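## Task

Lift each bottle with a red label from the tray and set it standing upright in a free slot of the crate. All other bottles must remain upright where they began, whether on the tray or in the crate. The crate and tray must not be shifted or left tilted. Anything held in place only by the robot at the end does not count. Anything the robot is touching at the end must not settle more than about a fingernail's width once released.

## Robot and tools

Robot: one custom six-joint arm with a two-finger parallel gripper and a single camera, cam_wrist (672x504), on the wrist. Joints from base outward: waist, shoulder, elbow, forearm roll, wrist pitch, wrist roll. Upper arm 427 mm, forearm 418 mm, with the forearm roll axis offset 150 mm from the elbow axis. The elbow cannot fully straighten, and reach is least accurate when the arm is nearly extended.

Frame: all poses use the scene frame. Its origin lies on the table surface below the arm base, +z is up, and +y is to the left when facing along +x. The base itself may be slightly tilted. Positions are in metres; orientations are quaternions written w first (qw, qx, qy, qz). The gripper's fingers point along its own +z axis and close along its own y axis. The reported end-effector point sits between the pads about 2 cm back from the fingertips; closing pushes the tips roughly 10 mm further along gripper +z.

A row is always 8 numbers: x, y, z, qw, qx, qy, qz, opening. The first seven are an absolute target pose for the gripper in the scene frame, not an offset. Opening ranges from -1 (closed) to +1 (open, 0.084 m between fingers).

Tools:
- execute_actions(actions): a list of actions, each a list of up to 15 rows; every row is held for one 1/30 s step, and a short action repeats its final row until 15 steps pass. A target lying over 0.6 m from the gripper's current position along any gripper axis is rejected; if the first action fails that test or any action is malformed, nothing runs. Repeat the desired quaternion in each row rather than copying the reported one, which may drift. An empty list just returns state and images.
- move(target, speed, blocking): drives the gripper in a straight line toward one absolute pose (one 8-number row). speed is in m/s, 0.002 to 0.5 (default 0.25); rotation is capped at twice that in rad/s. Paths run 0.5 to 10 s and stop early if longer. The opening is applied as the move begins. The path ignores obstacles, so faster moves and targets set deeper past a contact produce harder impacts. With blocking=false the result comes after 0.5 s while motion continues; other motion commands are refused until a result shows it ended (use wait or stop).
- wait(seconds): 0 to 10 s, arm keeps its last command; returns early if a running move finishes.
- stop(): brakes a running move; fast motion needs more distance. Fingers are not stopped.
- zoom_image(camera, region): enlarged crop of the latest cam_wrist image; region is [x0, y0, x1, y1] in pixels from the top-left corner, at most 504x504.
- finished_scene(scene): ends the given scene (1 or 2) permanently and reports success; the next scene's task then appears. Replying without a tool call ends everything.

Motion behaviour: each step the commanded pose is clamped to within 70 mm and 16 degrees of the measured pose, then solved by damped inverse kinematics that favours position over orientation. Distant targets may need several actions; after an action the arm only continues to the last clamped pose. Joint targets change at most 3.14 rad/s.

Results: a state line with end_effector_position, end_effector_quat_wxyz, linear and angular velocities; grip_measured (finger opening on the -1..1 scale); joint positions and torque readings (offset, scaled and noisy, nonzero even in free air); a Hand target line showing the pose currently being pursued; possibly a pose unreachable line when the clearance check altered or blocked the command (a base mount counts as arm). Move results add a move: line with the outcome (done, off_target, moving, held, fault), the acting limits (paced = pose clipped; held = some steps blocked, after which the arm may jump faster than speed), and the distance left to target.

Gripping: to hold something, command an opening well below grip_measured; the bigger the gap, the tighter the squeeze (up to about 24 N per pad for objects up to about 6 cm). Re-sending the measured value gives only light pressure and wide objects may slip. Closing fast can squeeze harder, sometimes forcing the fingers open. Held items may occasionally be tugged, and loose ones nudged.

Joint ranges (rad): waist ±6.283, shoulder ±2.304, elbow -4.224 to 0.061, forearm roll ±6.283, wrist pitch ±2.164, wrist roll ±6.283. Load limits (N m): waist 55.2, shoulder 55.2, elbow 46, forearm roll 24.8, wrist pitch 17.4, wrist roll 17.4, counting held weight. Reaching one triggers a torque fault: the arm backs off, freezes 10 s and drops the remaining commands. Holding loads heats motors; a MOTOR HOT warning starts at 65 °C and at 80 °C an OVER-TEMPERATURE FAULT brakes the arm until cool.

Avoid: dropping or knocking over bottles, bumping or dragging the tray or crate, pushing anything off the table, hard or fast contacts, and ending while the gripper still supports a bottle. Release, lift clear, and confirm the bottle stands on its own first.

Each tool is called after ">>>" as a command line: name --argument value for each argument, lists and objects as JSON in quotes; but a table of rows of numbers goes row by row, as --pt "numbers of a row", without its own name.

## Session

>>> move --target '[0.42,0.1,0.5,0,-0.623,0.782,0,1]'

Scene clock: 4.63 s.
end_effector_position=(+0.4182, +0.1016, +0.5000) grip_measured=+1.00 end_effector_quat_wxyz=(-0.000, -0.622, +0.783, +0.006) end_effector_velocity=(-0.000, +0.000, -0.000) end_effector_angular_velocity=(-0.009, -0.005, -0.002)
Joint positions: [ 1.521  0.406 -0.321 -0.88  -1.25   3.945  0.084]
Joint velocities: [ 0.002 -0.011 -0.001 -0.001 -0.005  0.011 -0.   ]
Joint torques (N m, as the arm reports them, + toward a larger angle): [  2.26  -2.59 -14.48  -0.14   0.31  -0.8 ]
Hand target: +0.418, +0.102, +0.500; -0.000, -0.622, +0.783, +0.005
Off the commanded pose: 0.002 m, 1 deg.
move: done; limits=paced

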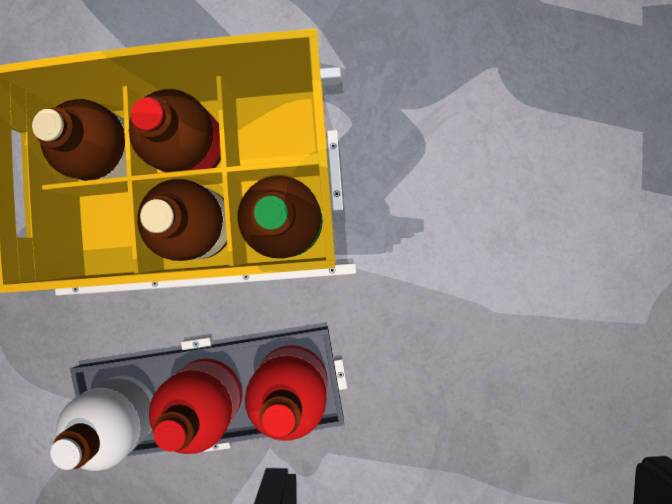

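>>> move --target '[0.513,0.159,0.25,0,-0.623,0.782,0,0.4]'

>>> move --target '[0.513,0.159,0.19,0,-0.623,0.782,0,0.4]' --speed 0.1

Scene clock: 13.57 s.
end_effector_position=(+0.5141, +0.1588, +0.2502) grip_measured=+0.39 end_effector_quat_wxyz=(+0.001, -0.623, +0.782, -0.002) end_effector_velocity=(+0.001, +0.000, -0.002) end_effector_angular_velocity=(-0.001, -0.002, +0.000)
Joint positions: [ 0.667 -0.132 -0.473 -1.802 -0.765  4.235  0.061]
Joint velocities: [-0.003 -0.006 -0.002 -0.008 -0.001  0.005 -0.   ]
Joint torques (N m, as the arm reports them, + toward a larger angle): [13.98 20.24 -5.12 -0.38  0.29 -0.77]
Hand target: +0.514, +0.159, +0.250; +0.001, -0.623, +0.782, -0.002
Off the commanded pose: 0.001 m, 0 deg.
move: done

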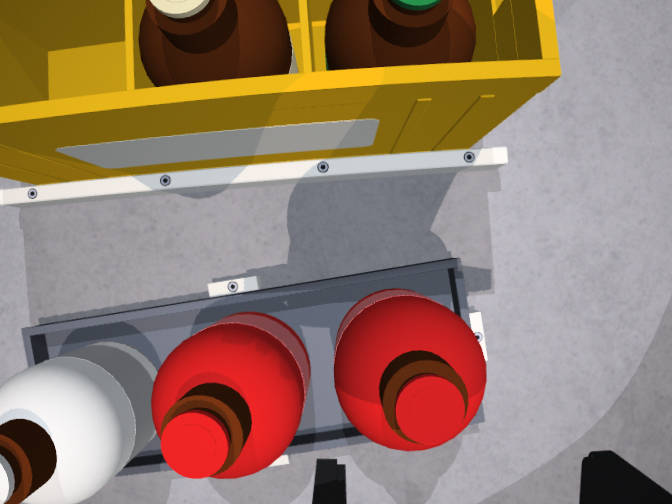

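Scene clock: 14.63 s.
end_effector_position=(+0.5132, +0.1589, +0.1902) grip_measured=+0.39 end_effector_quat_wxyz=(-0.000, -0.623, +0.782, -0.000) end_effector_velocity=(+0.001, -0.000, -0.002) end_effector_angular_velocity=(-0.000, -0.001, -0.001)
Joint positions: [ 0.556 -0.276 -0.52  -2.013 -0.764  4.379  0.061]
Joint velocities: [-0.004 -0.005 -0.002 -0.008 -0.002  0.005 -0.   ]
Joint torques (N m, as the arm reports them, + toward a larger angle): [14.37 22.54 -3.54 -0.64  0.4  -0.77]
Hand target: +0.513, +0.159, +0.190; -0.000, -0.623, +0.782, -0.000
Off the commanded pose: 0.000 m, 0 deg.
move: done

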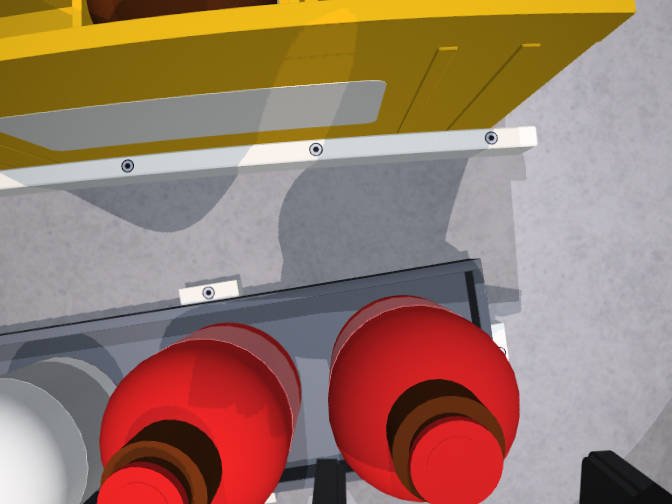

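Matches. Proceed.

>>> move --target '[0.510,0.154,0.149,0,-0.623,0.782,0,0.4]' --speed 0.05

>>> move --target '[0.510,0.154,0.149,0,-0.623,0.782,0,-1]'

>>> move --target '[0.510,0.154,0.37,0,-0.623,0.782,0,-1]' --speed 0.12

>>> move --target '[0.66,-0.042,0.37,0,-0.623,0.782,0,-1]' --speed 0.12

>>> move --target '[0.66,-0.042,0.32,0,-0.623,0.782,0,-1]' --speed 0.05

Scene clock: 23.23 s.
end_effector_position=(+0.5102, +0.1539, +0.1492) grip_measured=+0.39 end_effector_quat_wxyz=(-0.000, -0.623, +0.782, -0.000) end_effector_velocity=(+0.001, +0.000, -0.002) end_effector_angular_velocity=(+0.000, -0.002, -0.000)
Joint positions: [ 0.481 -0.369 -0.552 -2.149 -0.78   4.467  0.061]
Joint velocities: [-0.003 -0.003 -0.002 -0.006 -0.002  0.004 -0.   ]
Joint torques (N m, as the arm reports them, + toward a larger angle): [15.7  23.87 -1.72 -0.15  0.29 -0.89]
Hand target: +0.510, +0.154, +0.149; -0.000, -0.623, +0.782, -0.000
Off the commanded pose: 0.000 m, 0 deg.
move: done

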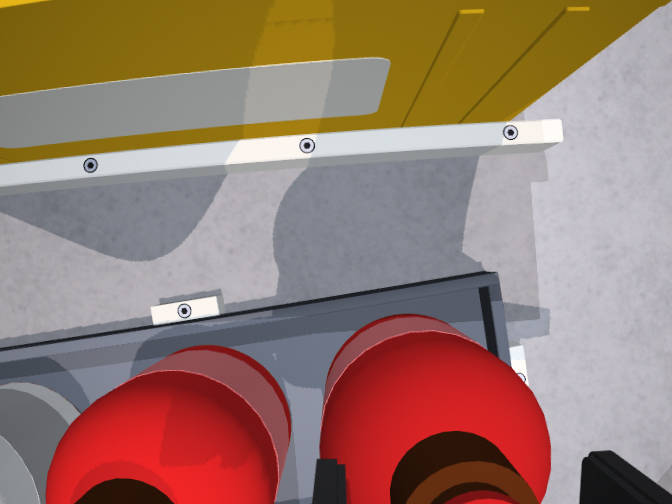

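Scene clock: 23.93 s.
end_effector_position=(+0.5102, +0.1540, +0.1491) grip_measured=-0.25 end_effector_quat_wxyz=(+0.000, -0.623, +0.782, -0.000) end_effector_velocity=(+0.001, -0.001, -0.000) end_effector_angular_velocity=(-0.002, -0.000, -0.002)
Joint positions: [ 0.481 -0.369 -0.552 -2.15  -0.78   4.468  0.033]
Joint velocities: [-0.002  0.001 -0.     0.    -0.     0.     0.   ]
Joint torques (N m, as the arm reports them, + toward a larger angle): [14.09 21.13 -1.33 -0.39  0.75 -0.82]
Hand target: +0.510, +0.154, +0.149; -0.000, -0.623, +0.782, -0.000
Off the commanded pose: 0.000 m, 0 deg.
move: done

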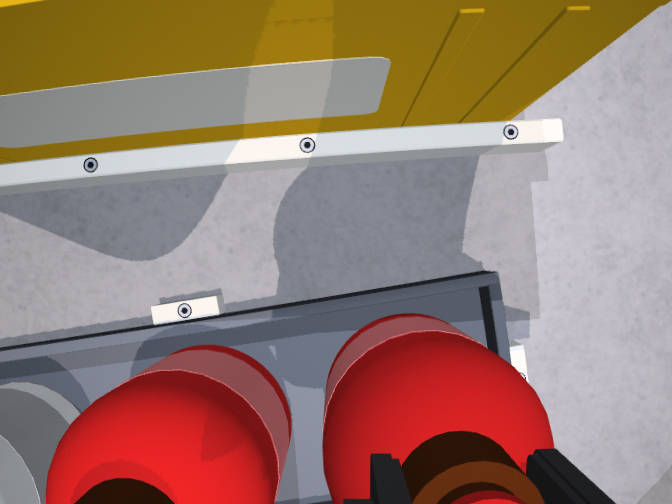

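Scene clock: 26.27 s.
end_effector_position=(+0.5093, +0.1544, +0.3700) grip_measured=-0.25 end_effector_quat_wxyz=(+0.000, -0.623, +0.782, +0.001) end_effector_velocity=(+0.000, +0.000, +0.003) end_effector_angular_velocity=(+0.001, -0.000, +0.000)
Joint positions: [ 0.936  0.135 -0.438 -1.341 -0.879  3.917  0.033]
Joint velocities: [ 0.006  0.004 -0.001  0.008 -0.004 -0.005  0.   ]
Joint torques (N m, as the arm reports them, + toward a larger angle): [ 10.25  13.66 -10.45  -0.23   0.19  -0.83]
Hand target: +0.509, +0.154, +0.370; +0.000, -0.623, +0.782, +0.002
Off the commanded pose: 0.001 m, 0 deg.
move: done

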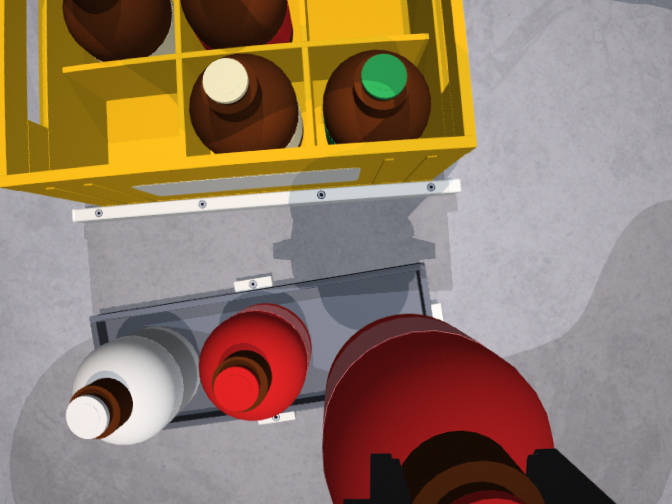

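Scene clock: 28.80 s.
end_effector_position=(+0.6605, -0.0420, +0.3705) grip_measured=-0.25 end_effector_quat_wxyz=(+0.002, -0.623, +0.782, -0.002) end_effector_velocity=(+0.002, -0.003, +0.000) end_effector_angular_velocity=(+0.001, +0.004, +0.000)
Joint positions: [ 0.228  0.478 -0.584 -1.085 -0.525  2.954  0.033]
Joint velocities: [-0.011  0.001 -0.006  0.021  0.005 -0.028  0.   ]
Joint torques (N m, as the arm reports them, + toward a larger angle): [  2.96  22.01 -13.27  -1.2    0.38  -0.77]
Hand target: +0.661, -0.042, +0.370; +0.002, -0.623, +0.782, -0.001
Off the commanded pose: 0.001 m, 0 deg.
move: done

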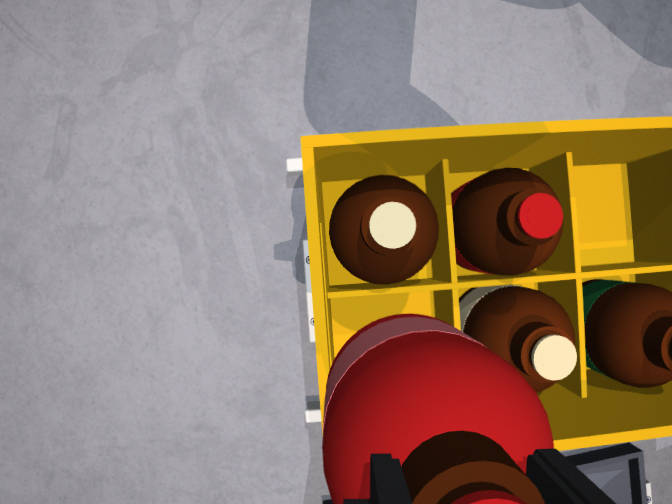

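Scene clock: 30.17 s.
end_effector_position=(+0.6602, -0.0420, +0.3202) grip_measured=-0.25 end_effector_quat_wxyz=(-0.000, -0.623, +0.782, -0.000) end_effector_velocity=(+0.001, +0.000, -0.002) end_effector_angular_velocity=(+0.001, -0.004, -0.001)
Joint positions: [ 0.147  0.362 -0.582 -1.281 -0.418  3.128  0.033]
Joint velocities: [-0.002 -0.003  0.001 -0.017  0.005  0.016 -0.   ]
Joint torques (N m, as the arm reports them, + toward a larger angle): [  3.39  24.82 -11.79   0.37   0.36  -0.62]
Hand target: +0.660, -0.042, +0.320; -0.000, -0.623, +0.782, -0.000
Off the commanded pose: 0.000 m, 0 deg.
move: done

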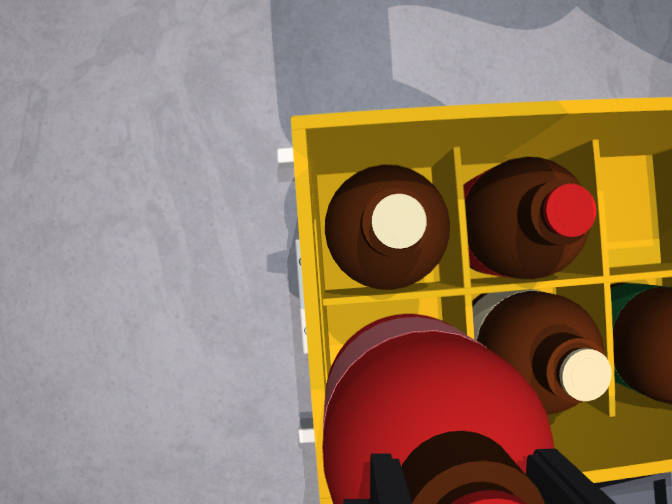

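>>> move --target '[0.653,-0.038,0.315,0,-0.623,0.782,0,-1]' --speed 0.03

>>> move --target '[0.653,-0.038,0.26,0,-0.623,0.782,0,-1]' --speed 0.03

Scene clock: 35.77 s.
end_effector_position=(+0.6531, -0.0381, +0.3151) grip_measured=-0.25 end_effector_quat_wxyz=(-0.000, -0.623, +0.782, +0.000) end_effector_velocity=(-0.000, +0.001, -0.000) end_effector_angular_velocity=(+0.001, -0.004, -0.001)
Joint positions: [ 0.154  0.354 -0.565 -1.334 -0.418  3.19   0.033]
Joint velocities: [ 0.003 -0.001  0.003 -0.016  0.     0.019  0.   ]
Joint torques (N m, as the arm reports them, + toward a larger angle): [  3.96  25.84 -11.39  -0.47   0.29  -0.74]
Hand target: +0.653, -0.038, +0.315; -0.000, -0.623, +0.782, +0.000
Off the commanded pose: 0.000 m, 0 deg.
move: done

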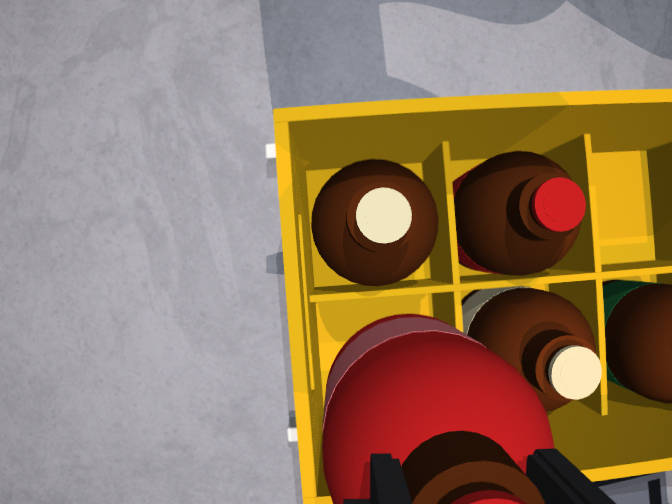

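Scene clock: 37.93 s.
end_effector_position=(+0.6530, -0.0381, +0.2601) grip_measured=-0.25 end_effector_quat_wxyz=(-0.000, -0.623, +0.782, +0.000) end_effector_velocity=(-0.001, -0.000, -0.003) end_effector_angular_velocity=(-0.002, -0.000, +0.000)
Joint positions: [ 0.085  0.214 -0.581 -1.674 -0.357  3.509  0.033]
Joint velocities: [-0.002 -0.006  0.001 -0.02  -0.001  0.02  -0.   ]
Joint torques (N m, as the arm reports them, + toward a larger angle): [ 4.76 26.75 -8.78 -0.71  0.31 -0.92]
Hand target: +0.653, -0.038, +0.260; -0.000, -0.623, +0.782, -0.000
Off the commanded pose: 0.000 m, 0 deg.
move: done

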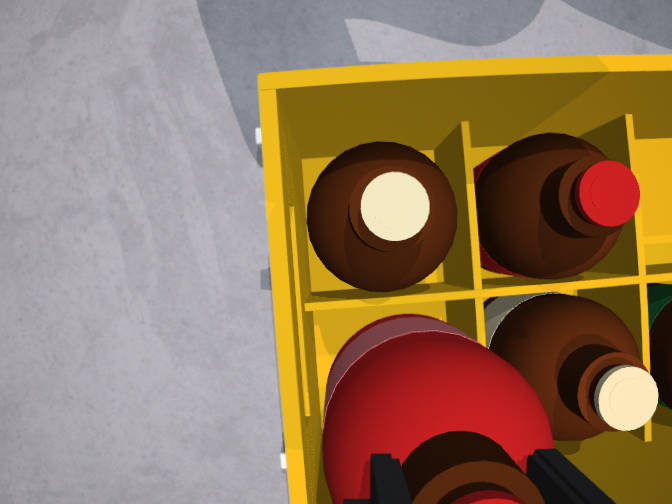

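>>> move --target '[0.656,-0.040,0.245,0,-0.623,0.782,0,-1]' --speed 0.02

>>> move --target '[0.656,-0.040,0.16,0,-0.623,0.782,0,-1]' --speed 0.03

>>> move --target '[0.656,-0.040,0.16,0,-0.623,0.782,0,0.05]'

>>> move --target '[0.656,-0.040,0.25,0,-0.623,0.782,0,0.05]' --speed 0.1

>>> move --target '[0.604,0.153,0.25,0,-0.623,0.782,0,0.4]'

>>> move --target '[0.604,0.153,0.19,0,-0.623,0.782,0,0.4]' --speed 0.1

Scene clock: 51.17 s.
end_effector_position=(+0.6560, -0.0400, +0.2452) grip_measured=-0.25 end_effector_quat_wxyz=(-0.000, -0.623, +0.782, +0.000) end_effector_velocity=(-0.000, +0.000, -0.002) end_effector_angular_velocity=(+0.002, -0.000, -0.001)
Joint positions: [ 0.063  0.174 -0.596 -1.766 -0.345  3.59   0.033]
Joint velocities: [-0.003 -0.006 -0.001 -0.019  0.003  0.018  0.   ]
Joint torques (N m, as the arm reports them, + toward a larger angle): [ 5.82 27.33 -8.67 -0.45  0.26 -0.78]
Hand target: +0.656, -0.040, +0.245; -0.000, -0.623, +0.782, -0.000
Off the commanded pose: 0.000 m, 0 deg.
move: done

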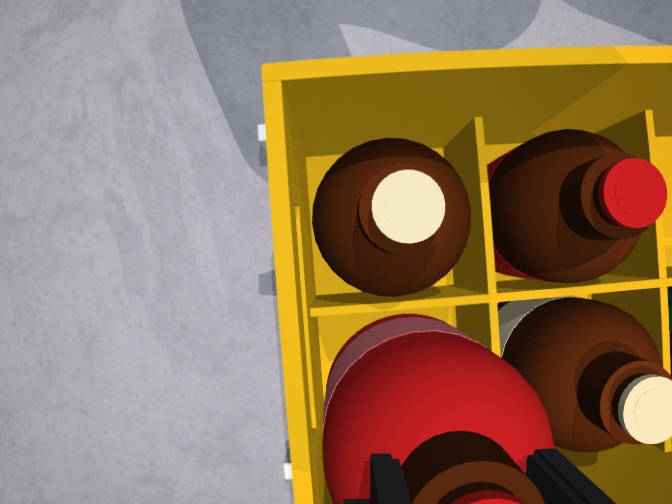

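Scene clock: 54.33 s.
end_effector_position=(+0.6560, -0.0403, +0.1601) grip_measured=-0.25 end_effector_quat_wxyz=(-0.001, -0.623, +0.782, -0.000) end_effector_velocity=(-0.001, +0.001, -0.002) end_effector_angular_velocity=(+0.002, +0.001, +0.000)
Joint positions: [-0.01  -0.052 -0.666 -2.253 -0.37   4.049  0.033]
Joint velocities: [-0.    -0.005 -0.001 -0.011 -0.001  0.011  0.   ]
Joint torques (N m, as the arm reports them, + toward a larger angle): [ 6.34 30.98 -6.22 -0.81  0.29 -0.77]
Hand target: +0.656, -0.040, +0.160; -0.001, -0.623, +0.782, -0.000
Off the commanded pose: 0.000 m, 0 deg.
move: done

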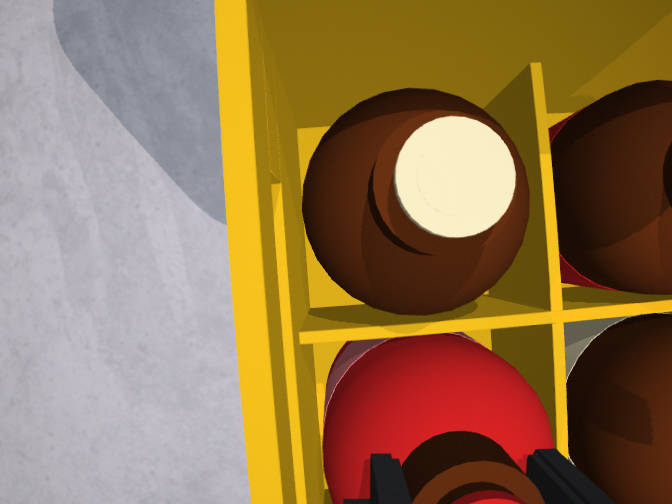

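Scene clock: 55.03 s.
end_effector_position=(+0.6560, -0.0400, +0.1600) grip_measured=+0.04 end_effector_quat_wxyz=(-0.000, -0.623, +0.782, -0.000) end_effector_velocity=(-0.000, -0.001, -0.000) end_effector_angular_velocity=(-0.001, +0.001, -0.001)
Joint positions: [-0.01  -0.052 -0.665 -2.259 -0.37   4.054  0.046]
Joint velocities: [-0.002 -0.     0.    -0.002  0.001  0.002  0.   ]
Joint torques (N m, as the arm reports them, + toward a larger angle): [ 4.78 28.96 -5.41 -0.34  0.42 -0.8 ]
Hand target: +0.656, -0.040, +0.160; -0.000, -0.623, +0.782, +0.000
Off the commanded pose: 0.000 m, 0 deg.
move: done

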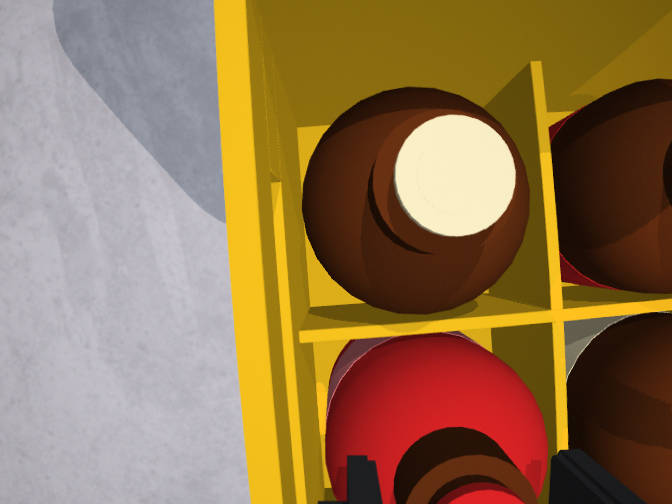

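Scene clock: 56.40 s.
end_effector_position=(+0.6559, -0.0397, +0.2498) grip_measured=+0.04 end_effector_quat_wxyz=(+0.001, -0.623, +0.782, +0.000) end_effector_velocity=(-0.000, -0.000, +0.002) end_effector_angular_velocity=(-0.004, +0.011, +0.001)
Joint positions: [ 0.068  0.187 -0.592 -1.746 -0.345  3.571  0.046]
Joint velocities: [ 0.004  0.003 -0.006  0.063 -0.003 -0.06  -0.   ]
Joint torques (N m, as the arm reports them, + toward a larger angle): [ 4.76 26.13 -8.47 -0.4   0.38 -0.7 ]
Hand target: +0.656, -0.040, +0.250; +0.001, -0.623, +0.782, +0.000
Off the commanded pose: 0.000 m, 0 deg.
move: done

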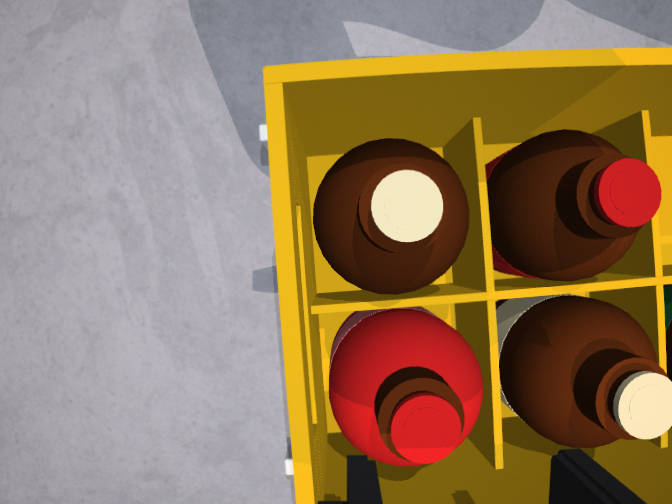

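Scene clock: 57.77 s.
end_effector_position=(+0.6039, +0.1528, +0.2498) grip_measured=+0.39 end_effector_quat_wxyz=(-0.001, -0.623, +0.782, +0.001) end_effector_velocity=(-0.002, +0.003, -0.000) end_effector_angular_velocity=(+0.000, +0.001, +0.003)
Joint positions: [ 0.564 -0.085 -0.639 -1.659 -0.681  3.923  0.061]
Joint velocities: [ 0.006 -0.007 -0.002  0.    -0.003  0.004  0.   ]
Joint torques (N m, as the arm reports them, + toward a larger angle): [12.68 22.9  -6.99 -0.59  0.4  -0.81]
Hand target: +0.604, +0.153, +0.250; -0.001, -0.623, +0.782, +0.001
Off the commanded pose: 0.000 m, 0 deg.
move: done

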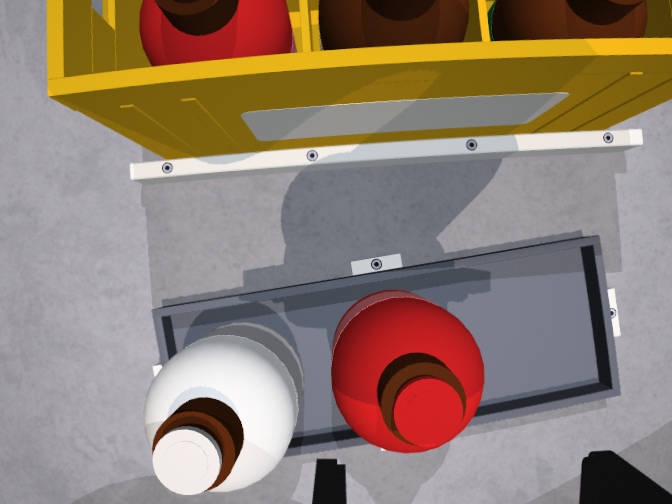

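Scene clock: 58.83 s.
end_effector_position=(+0.6042, +0.1529, +0.1902) grip_measured=+0.39 end_effector_quat_wxyz=(-0.000, -0.623, +0.782, -0.000) end_effector_velocity=(+0.000, -0.000, -0.002) end_effector_angular_velocity=(+0.000, -0.000, -0.001)
Joint positions: [ 0.473 -0.215 -0.68  -1.861 -0.656  4.078  0.061]
Joint velocities: [-0.003 -0.004 -0.001 -0.007  0.001  0.006 -0.   ]
Joint torques (N m, as the arm reports them, + toward a larger angle): [14.42 25.89 -5.72 -0.24  0.42 -0.84]
Hand target: +0.604, +0.153, +0.190; -0.000, -0.623, +0.782, -0.000
Off the commanded pose: 0.000 m, 0 deg.
move: done

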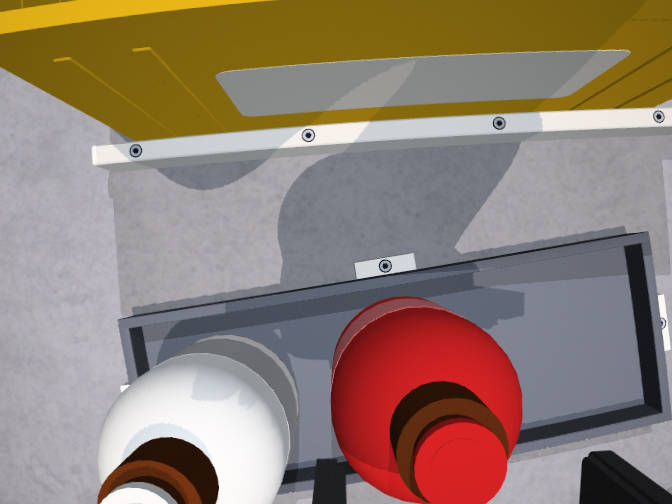

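>>> move --target '[0.601,0.148,0.149,0,-0.623,0.782,0,0.4]' --speed 0.05

>>> move --target '[0.601,0.148,0.149,0,-0.623,0.782,0,-1]'

>>> move --target '[0.601,0.148,0.345,0,-0.623,0.782,0,-1]' --speed 0.12

>>> move --target '[0.468,-0.098,0.345,0,-0.623,0.782,0,-1]' --speed 0.08

>>> move --target '[0.468,-0.098,0.31,0,-0.623,0.782,0,-1]' --speed 0.025

Scene clock: 70.20 s.
end_effector_position=(+0.6011, +0.1479, +0.1492) grip_measured=+0.39 end_effector_quat_wxyz=(-0.000, -0.623, +0.782, -0.000) end_effector_velocity=(-0.000, +0.000, -0.002) end_effector_angular_velocity=(+0.002, +0.000, +0.001)
Joint positions: [ 0.411 -0.3   -0.708 -2.    -0.652  4.181  0.061]
Joint velocities: [-0.003 -0.004 -0.001 -0.008  0.001  0.005 -0.   ]
Joint torques (N m, as the arm reports them, + toward a larger angle): [16.09 26.57 -4.41  0.02  0.32 -0.85]
Hand target: +0.601, +0.148, +0.149; -0.000, -0.623, +0.782, -0.000
Off the commanded pose: 0.000 m, 0 deg.
move: done

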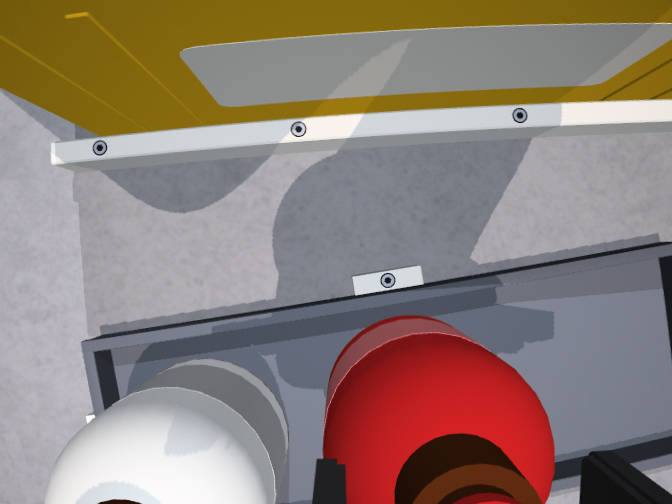

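Scene clock: 70.90 s.
end_effector_position=(+0.6011, +0.1480, +0.1491) grip_measured=-0.25 end_effector_quat_wxyz=(+0.000, -0.623, +0.782, -0.000) end_effector_velocity=(-0.000, -0.000, -0.001) end_effector_angular_velocity=(-0.001, +0.001, +0.000)
Joint positions: [ 0.41  -0.3   -0.708 -2.001 -0.651  4.182  0.033]
Joint velocities: [-0.001 -0.002 -0.    -0.    -0.     0.     0.   ]
Joint torques (N m, as the arm reports them, + toward a larger angle): [12.7  21.78 -4.57 -0.74  0.48 -0.72]
Hand target: +0.601, +0.148, +0.149; -0.000, -0.623, +0.782, -0.000
Off the commanded pose: 0.000 m, 0 deg.
move: done

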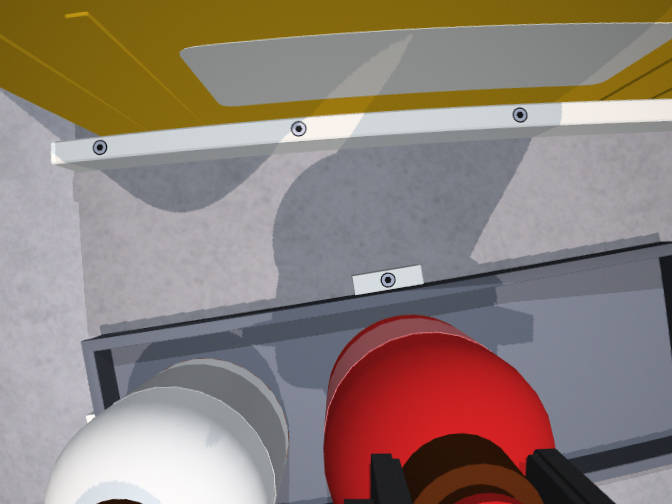

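Scene clock: 73.03 s.
end_effector_position=(+0.6005, +0.1483, +0.3449) grip_measured=-0.25 end_effector_quat_wxyz=(+0.000, -0.623, +0.782, +0.001) end_effector_velocity=(-0.000, +0.000, +0.002) end_effector_angular_velocity=(-0.000, +0.001, +0.000)
Joint positions: [ 0.733  0.111 -0.603 -1.355 -0.791  3.696  0.033]
Joint velocities: [ 0.004  0.002 -0.001  0.007 -0.003 -0.005 -0.   ]
Joint torques (N m, as the arm reports them, + toward a larger angle): [ 11.87  20.91 -10.34  -0.89   0.28  -0.88]
Hand target: +0.601, +0.148, +0.345; +0.000, -0.623, +0.782, +0.001
Off the commanded pose: 0.001 m, 0 deg.
move: done

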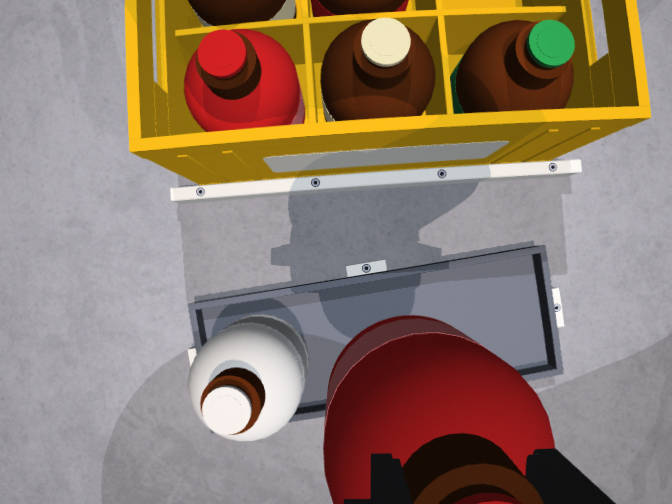

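Scene clock: 76.93 s.
end_effector_position=(+0.4688, -0.0977, +0.3447) grip_measured=-0.25 end_effector_quat_wxyz=(+0.002, -0.623, +0.782, -0.003) end_effector_velocity=(-0.001, -0.003, +0.000) end_effector_angular_velocity=(+0.010, +0.007, +0.002)
Joint positions: [-0.093  0.795 -0.109 -1.443 -0.224  3.143  0.033]
Joint velocities: [-0.042  0.006 -0.003  0.072  0.04  -0.101 -0.   ]
Joint torques (N m, as the arm reports them, + toward a larger angle): [ -0.48  13.54 -10.61  -1.2    0.16  -0.68]
Hand target: +0.469, -0.098, +0.345; +0.001, -0.624, +0.782, -0.002
Off the commanded pose: 0.001 m, 0 deg.
move: done

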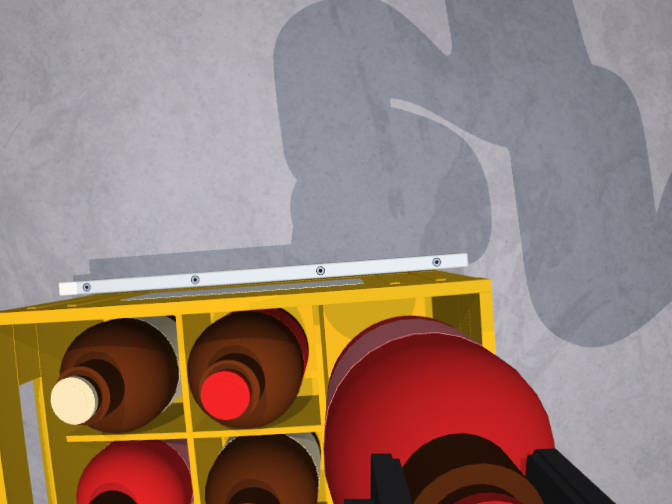

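Scene clock: 78.67 s.
end_effector_position=(+0.4678, -0.0980, +0.3104) grip_measured=-0.25 end_effector_quat_wxyz=(-0.004, -0.623, +0.782, +0.000) end_effector_velocity=(+0.000, -0.001, -0.002) end_effector_angular_velocity=(+0.012, -0.025, -0.003)
Joint positions: [-0.143  0.62  -0.115 -2.185 -0.23   3.871  0.033]
Joint velocities: [-0.036 -0.002  0.012 -0.257  0.011  0.233  0.   ]
Joint torques (N m, as the arm reports them, + toward a larger angle): [-2.93 15.55 -7.66 -0.26  0.26 -0.84]
Hand target: +0.468, -0.098, +0.310; -0.002, -0.623, +0.782, +0.000
Off the commanded pose: 0.000 m, 0 deg.
move: done

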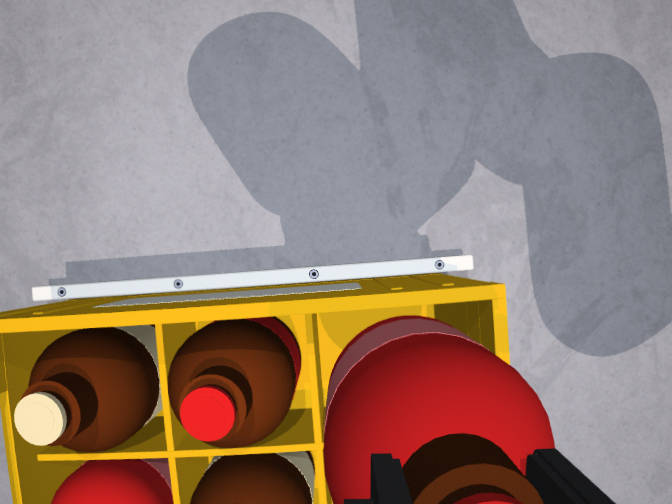

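>>> move --target '[0.473,-0.095,0.30,0,-0.623,0.782,0,-1]' --speed 0.02

>>> move --target '[0.473,-0.095,0.25,0,-0.623,0.782,0,-1]' --speed 0.025

Scene clock: 85.47 s.
end_effector_position=(+0.4729, -0.0951, +0.3002) grip_measured=-0.25 end_effector_quat_wxyz=(-0.001, -0.623, +0.782, -0.000) end_effector_velocity=(+0.000, +0.000, -0.002) end_effector_angular_velocity=(+0.004, -0.003, -0.001)
Joint positions: [-0.138  0.563 -0.127 -2.34  -0.261  4.033  0.033]
Joint velocities: [-0.008 -0.009  0.001 -0.065 -0.002  0.06  -0.   ]
Joint torques (N m, as the arm reports them, + toward a larger angle): [ 0.81 16.84 -7.16  0.17  0.29 -1.  ]
Hand target: +0.473, -0.095, +0.300; -0.000, -0.623, +0.782, -0.000
Off the commanded pose: 0.000 m, 0 deg.
move: done

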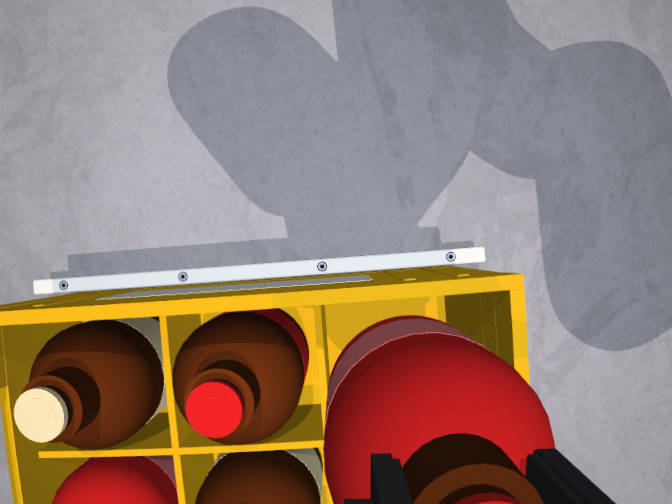

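Scene clock: 87.77 s.
end_effector_position=(+0.4730, -0.0954, +0.2501) grip_measured=-0.25 end_effector_quat_wxyz=(-0.001, -0.623, +0.782, -0.000) end_effector_velocity=(+0.001, -0.000, -0.002) end_effector_angular_velocity=(+0.000, -0.004, -0.001)
Joint positions: [-0.187  0.316 -0.159 -2.776 -0.431  4.45   0.033]
Joint velocities: [-0.004 -0.008 -0.001 -0.017 -0.009  0.015  0.   ]
Joint torques (N m, as the arm reports them, + toward a larger angle): [ 2.5  21.03 -3.28 -0.3   0.37 -0.81]
Hand target: +0.473, -0.095, +0.250; -0.001, -0.623, +0.782, -0.000
Off the commanded pose: 0.000 m, 0 deg.
move: done

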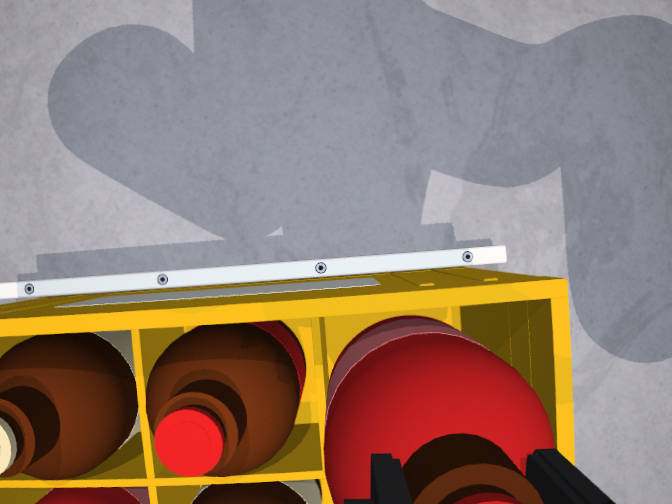

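Close to the left divider; nudge back right.

>>> move --target '[0.469,-0.095,0.245,0,-0.623,0.782,0,-1]' --speed 0.02

>>> move --target '[0.469,-0.095,0.156,0,-0.623,0.782,0,-1]' --speed 0.03

>>> move --target '[0.469,-0.095,0.156,0,-0.623,0.782,0,0.05]'

>>> move --target '[0.469,-0.095,0.26,0,-0.623,0.782,0,0.05]' --speed 0.1

Scene clock: 96.47 s.
end_effector_position=(+0.4691, -0.0950, +0.2451) grip_measured=-0.25 end_effector_quat_wxyz=(-0.000, -0.623, +0.782, -0.000) end_effector_velocity=(-0.000, -0.001, -0.001) end_effector_angular_velocity=(-0.000, -0.003, -0.002)
Joint positions: [-0.194  0.291 -0.155 -2.813 -0.457  4.484  0.033]
Joint velocities: [-0.005 -0.006  0.001 -0.015 -0.009  0.013  0.   ]
Joint torques (N m, as the arm reports them, + toward a larger angle): [ 1.97 21.45 -2.78 -0.31  0.38 -0.69]
Hand target: +0.469, -0.095, +0.245; -0.000, -0.623, +0.782, -0.000
Off the commanded pose: 0.000 m, 0 deg.
move: done

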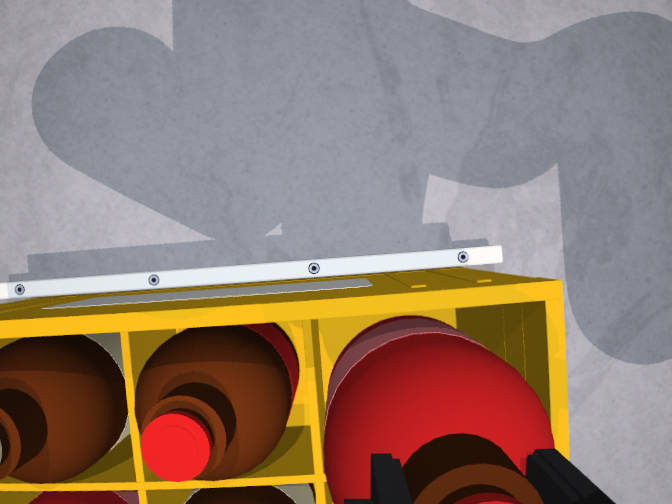

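Scene clock: 99.77 s.
end_effector_position=(+0.4691, -0.0953, +0.1560) grip_measured=-0.25 end_effector_quat_wxyz=(-0.000, -0.623, +0.782, -0.000) end_effector_velocity=(+0.000, -0.001, -0.001) end_effector_angular_velocity=(-0.000, -0.000, -0.001)
Joint positions: [-0.243 -0.092 -0.271 -2.979 -0.713  4.626  0.033]
Joint velocities: [-0.002 -0.004 -0.002 -0.002 -0.002  0.001  0.   ]
Joint torques (N m, as the arm reports them, + toward a larger angle): [ 2.6  23.12  1.88 -0.52  0.47 -0.81]
Hand target: +0.469, -0.095, +0.156; -0.000, -0.623, +0.782, -0.000
Off the commanded pose: 0.000 m, 0 deg.
move: done

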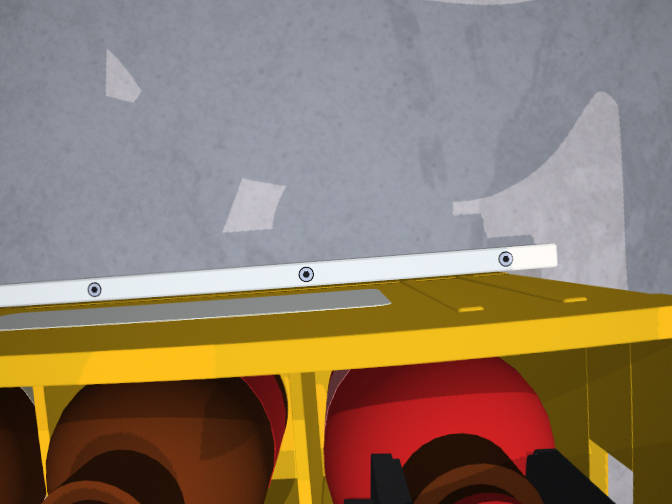

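Scene clock: 100.47 s.
end_effector_position=(+0.4690, -0.0950, +0.1560) grip_measured=+0.04 end_effector_quat_wxyz=(-0.000, -0.623, +0.782, -0.000) end_effector_velocity=(-0.001, +0.001, -0.000) end_effector_angular_velocity=(+0.001, +0.001, +0.001)
Joint positions: [-0.243 -0.093 -0.27  -2.981 -0.714  4.628  0.046]
Joint velocities: [ 0.001 -0.001  0.    -0.001 -0.     0.    -0.   ]
Joint torques (N m, as the arm reports them, + toward a larger angle): [ 1.2  23.96  1.41 -0.31  0.28 -0.81]
Hand target: +0.469, -0.095, +0.156; -0.000, -0.623, +0.782, -0.000
Off the commanded pose: 0.000 m, 0 deg.
move: done

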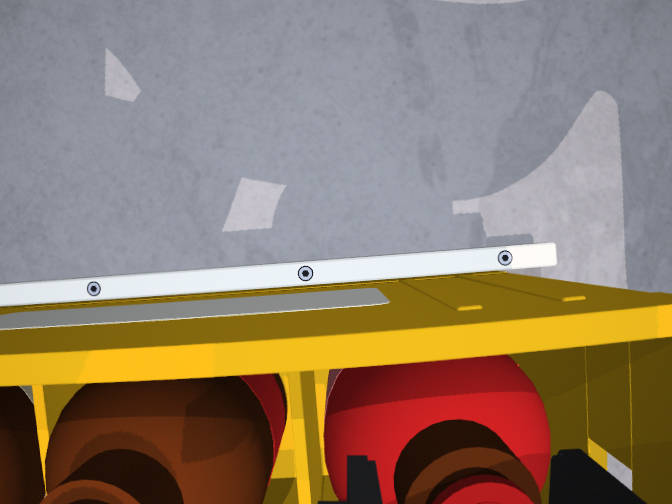

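Scene clock: 102.00 s.
end_effector_position=(+0.4688, -0.0946, +0.2600) grip_measured=+0.04 end_effector_quat_wxyz=(+0.001, -0.623, +0.782, +0.001) end_effector_velocity=(-0.000, -0.000, +0.002) end_effector_angular_velocity=(-0.006, +0.003, +0.000)
Joint positions: [-0.184  0.364 -0.14  -2.755 -0.403  4.43   0.046]
Joint velocities: [ 0.009  0.009  0.     0.043  0.006 -0.035 -0.   ]
Joint torques (N m, as the arm reports them, + toward a larger angle): [-0.08 19.82 -4.11 -0.31  0.38 -0.96]
Hand target: +0.469, -0.095, +0.260; +0.001, -0.623, +0.782, +0.001
Off the commanded pose: 0.000 m, 0 deg.
move: done

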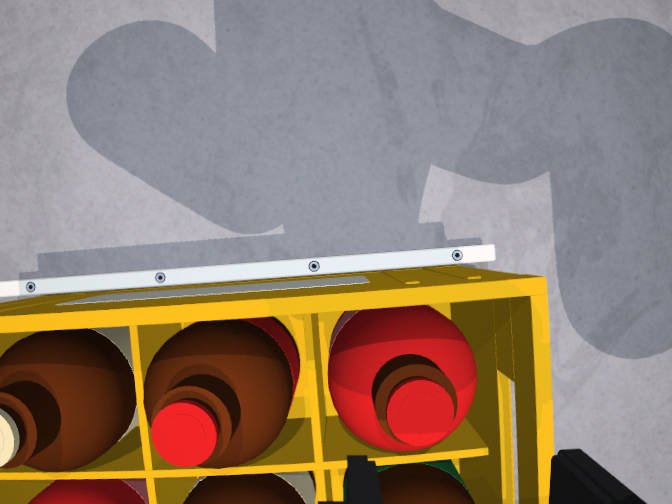

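>>> finished_scene --scene 2

The scene is finished: the task was done.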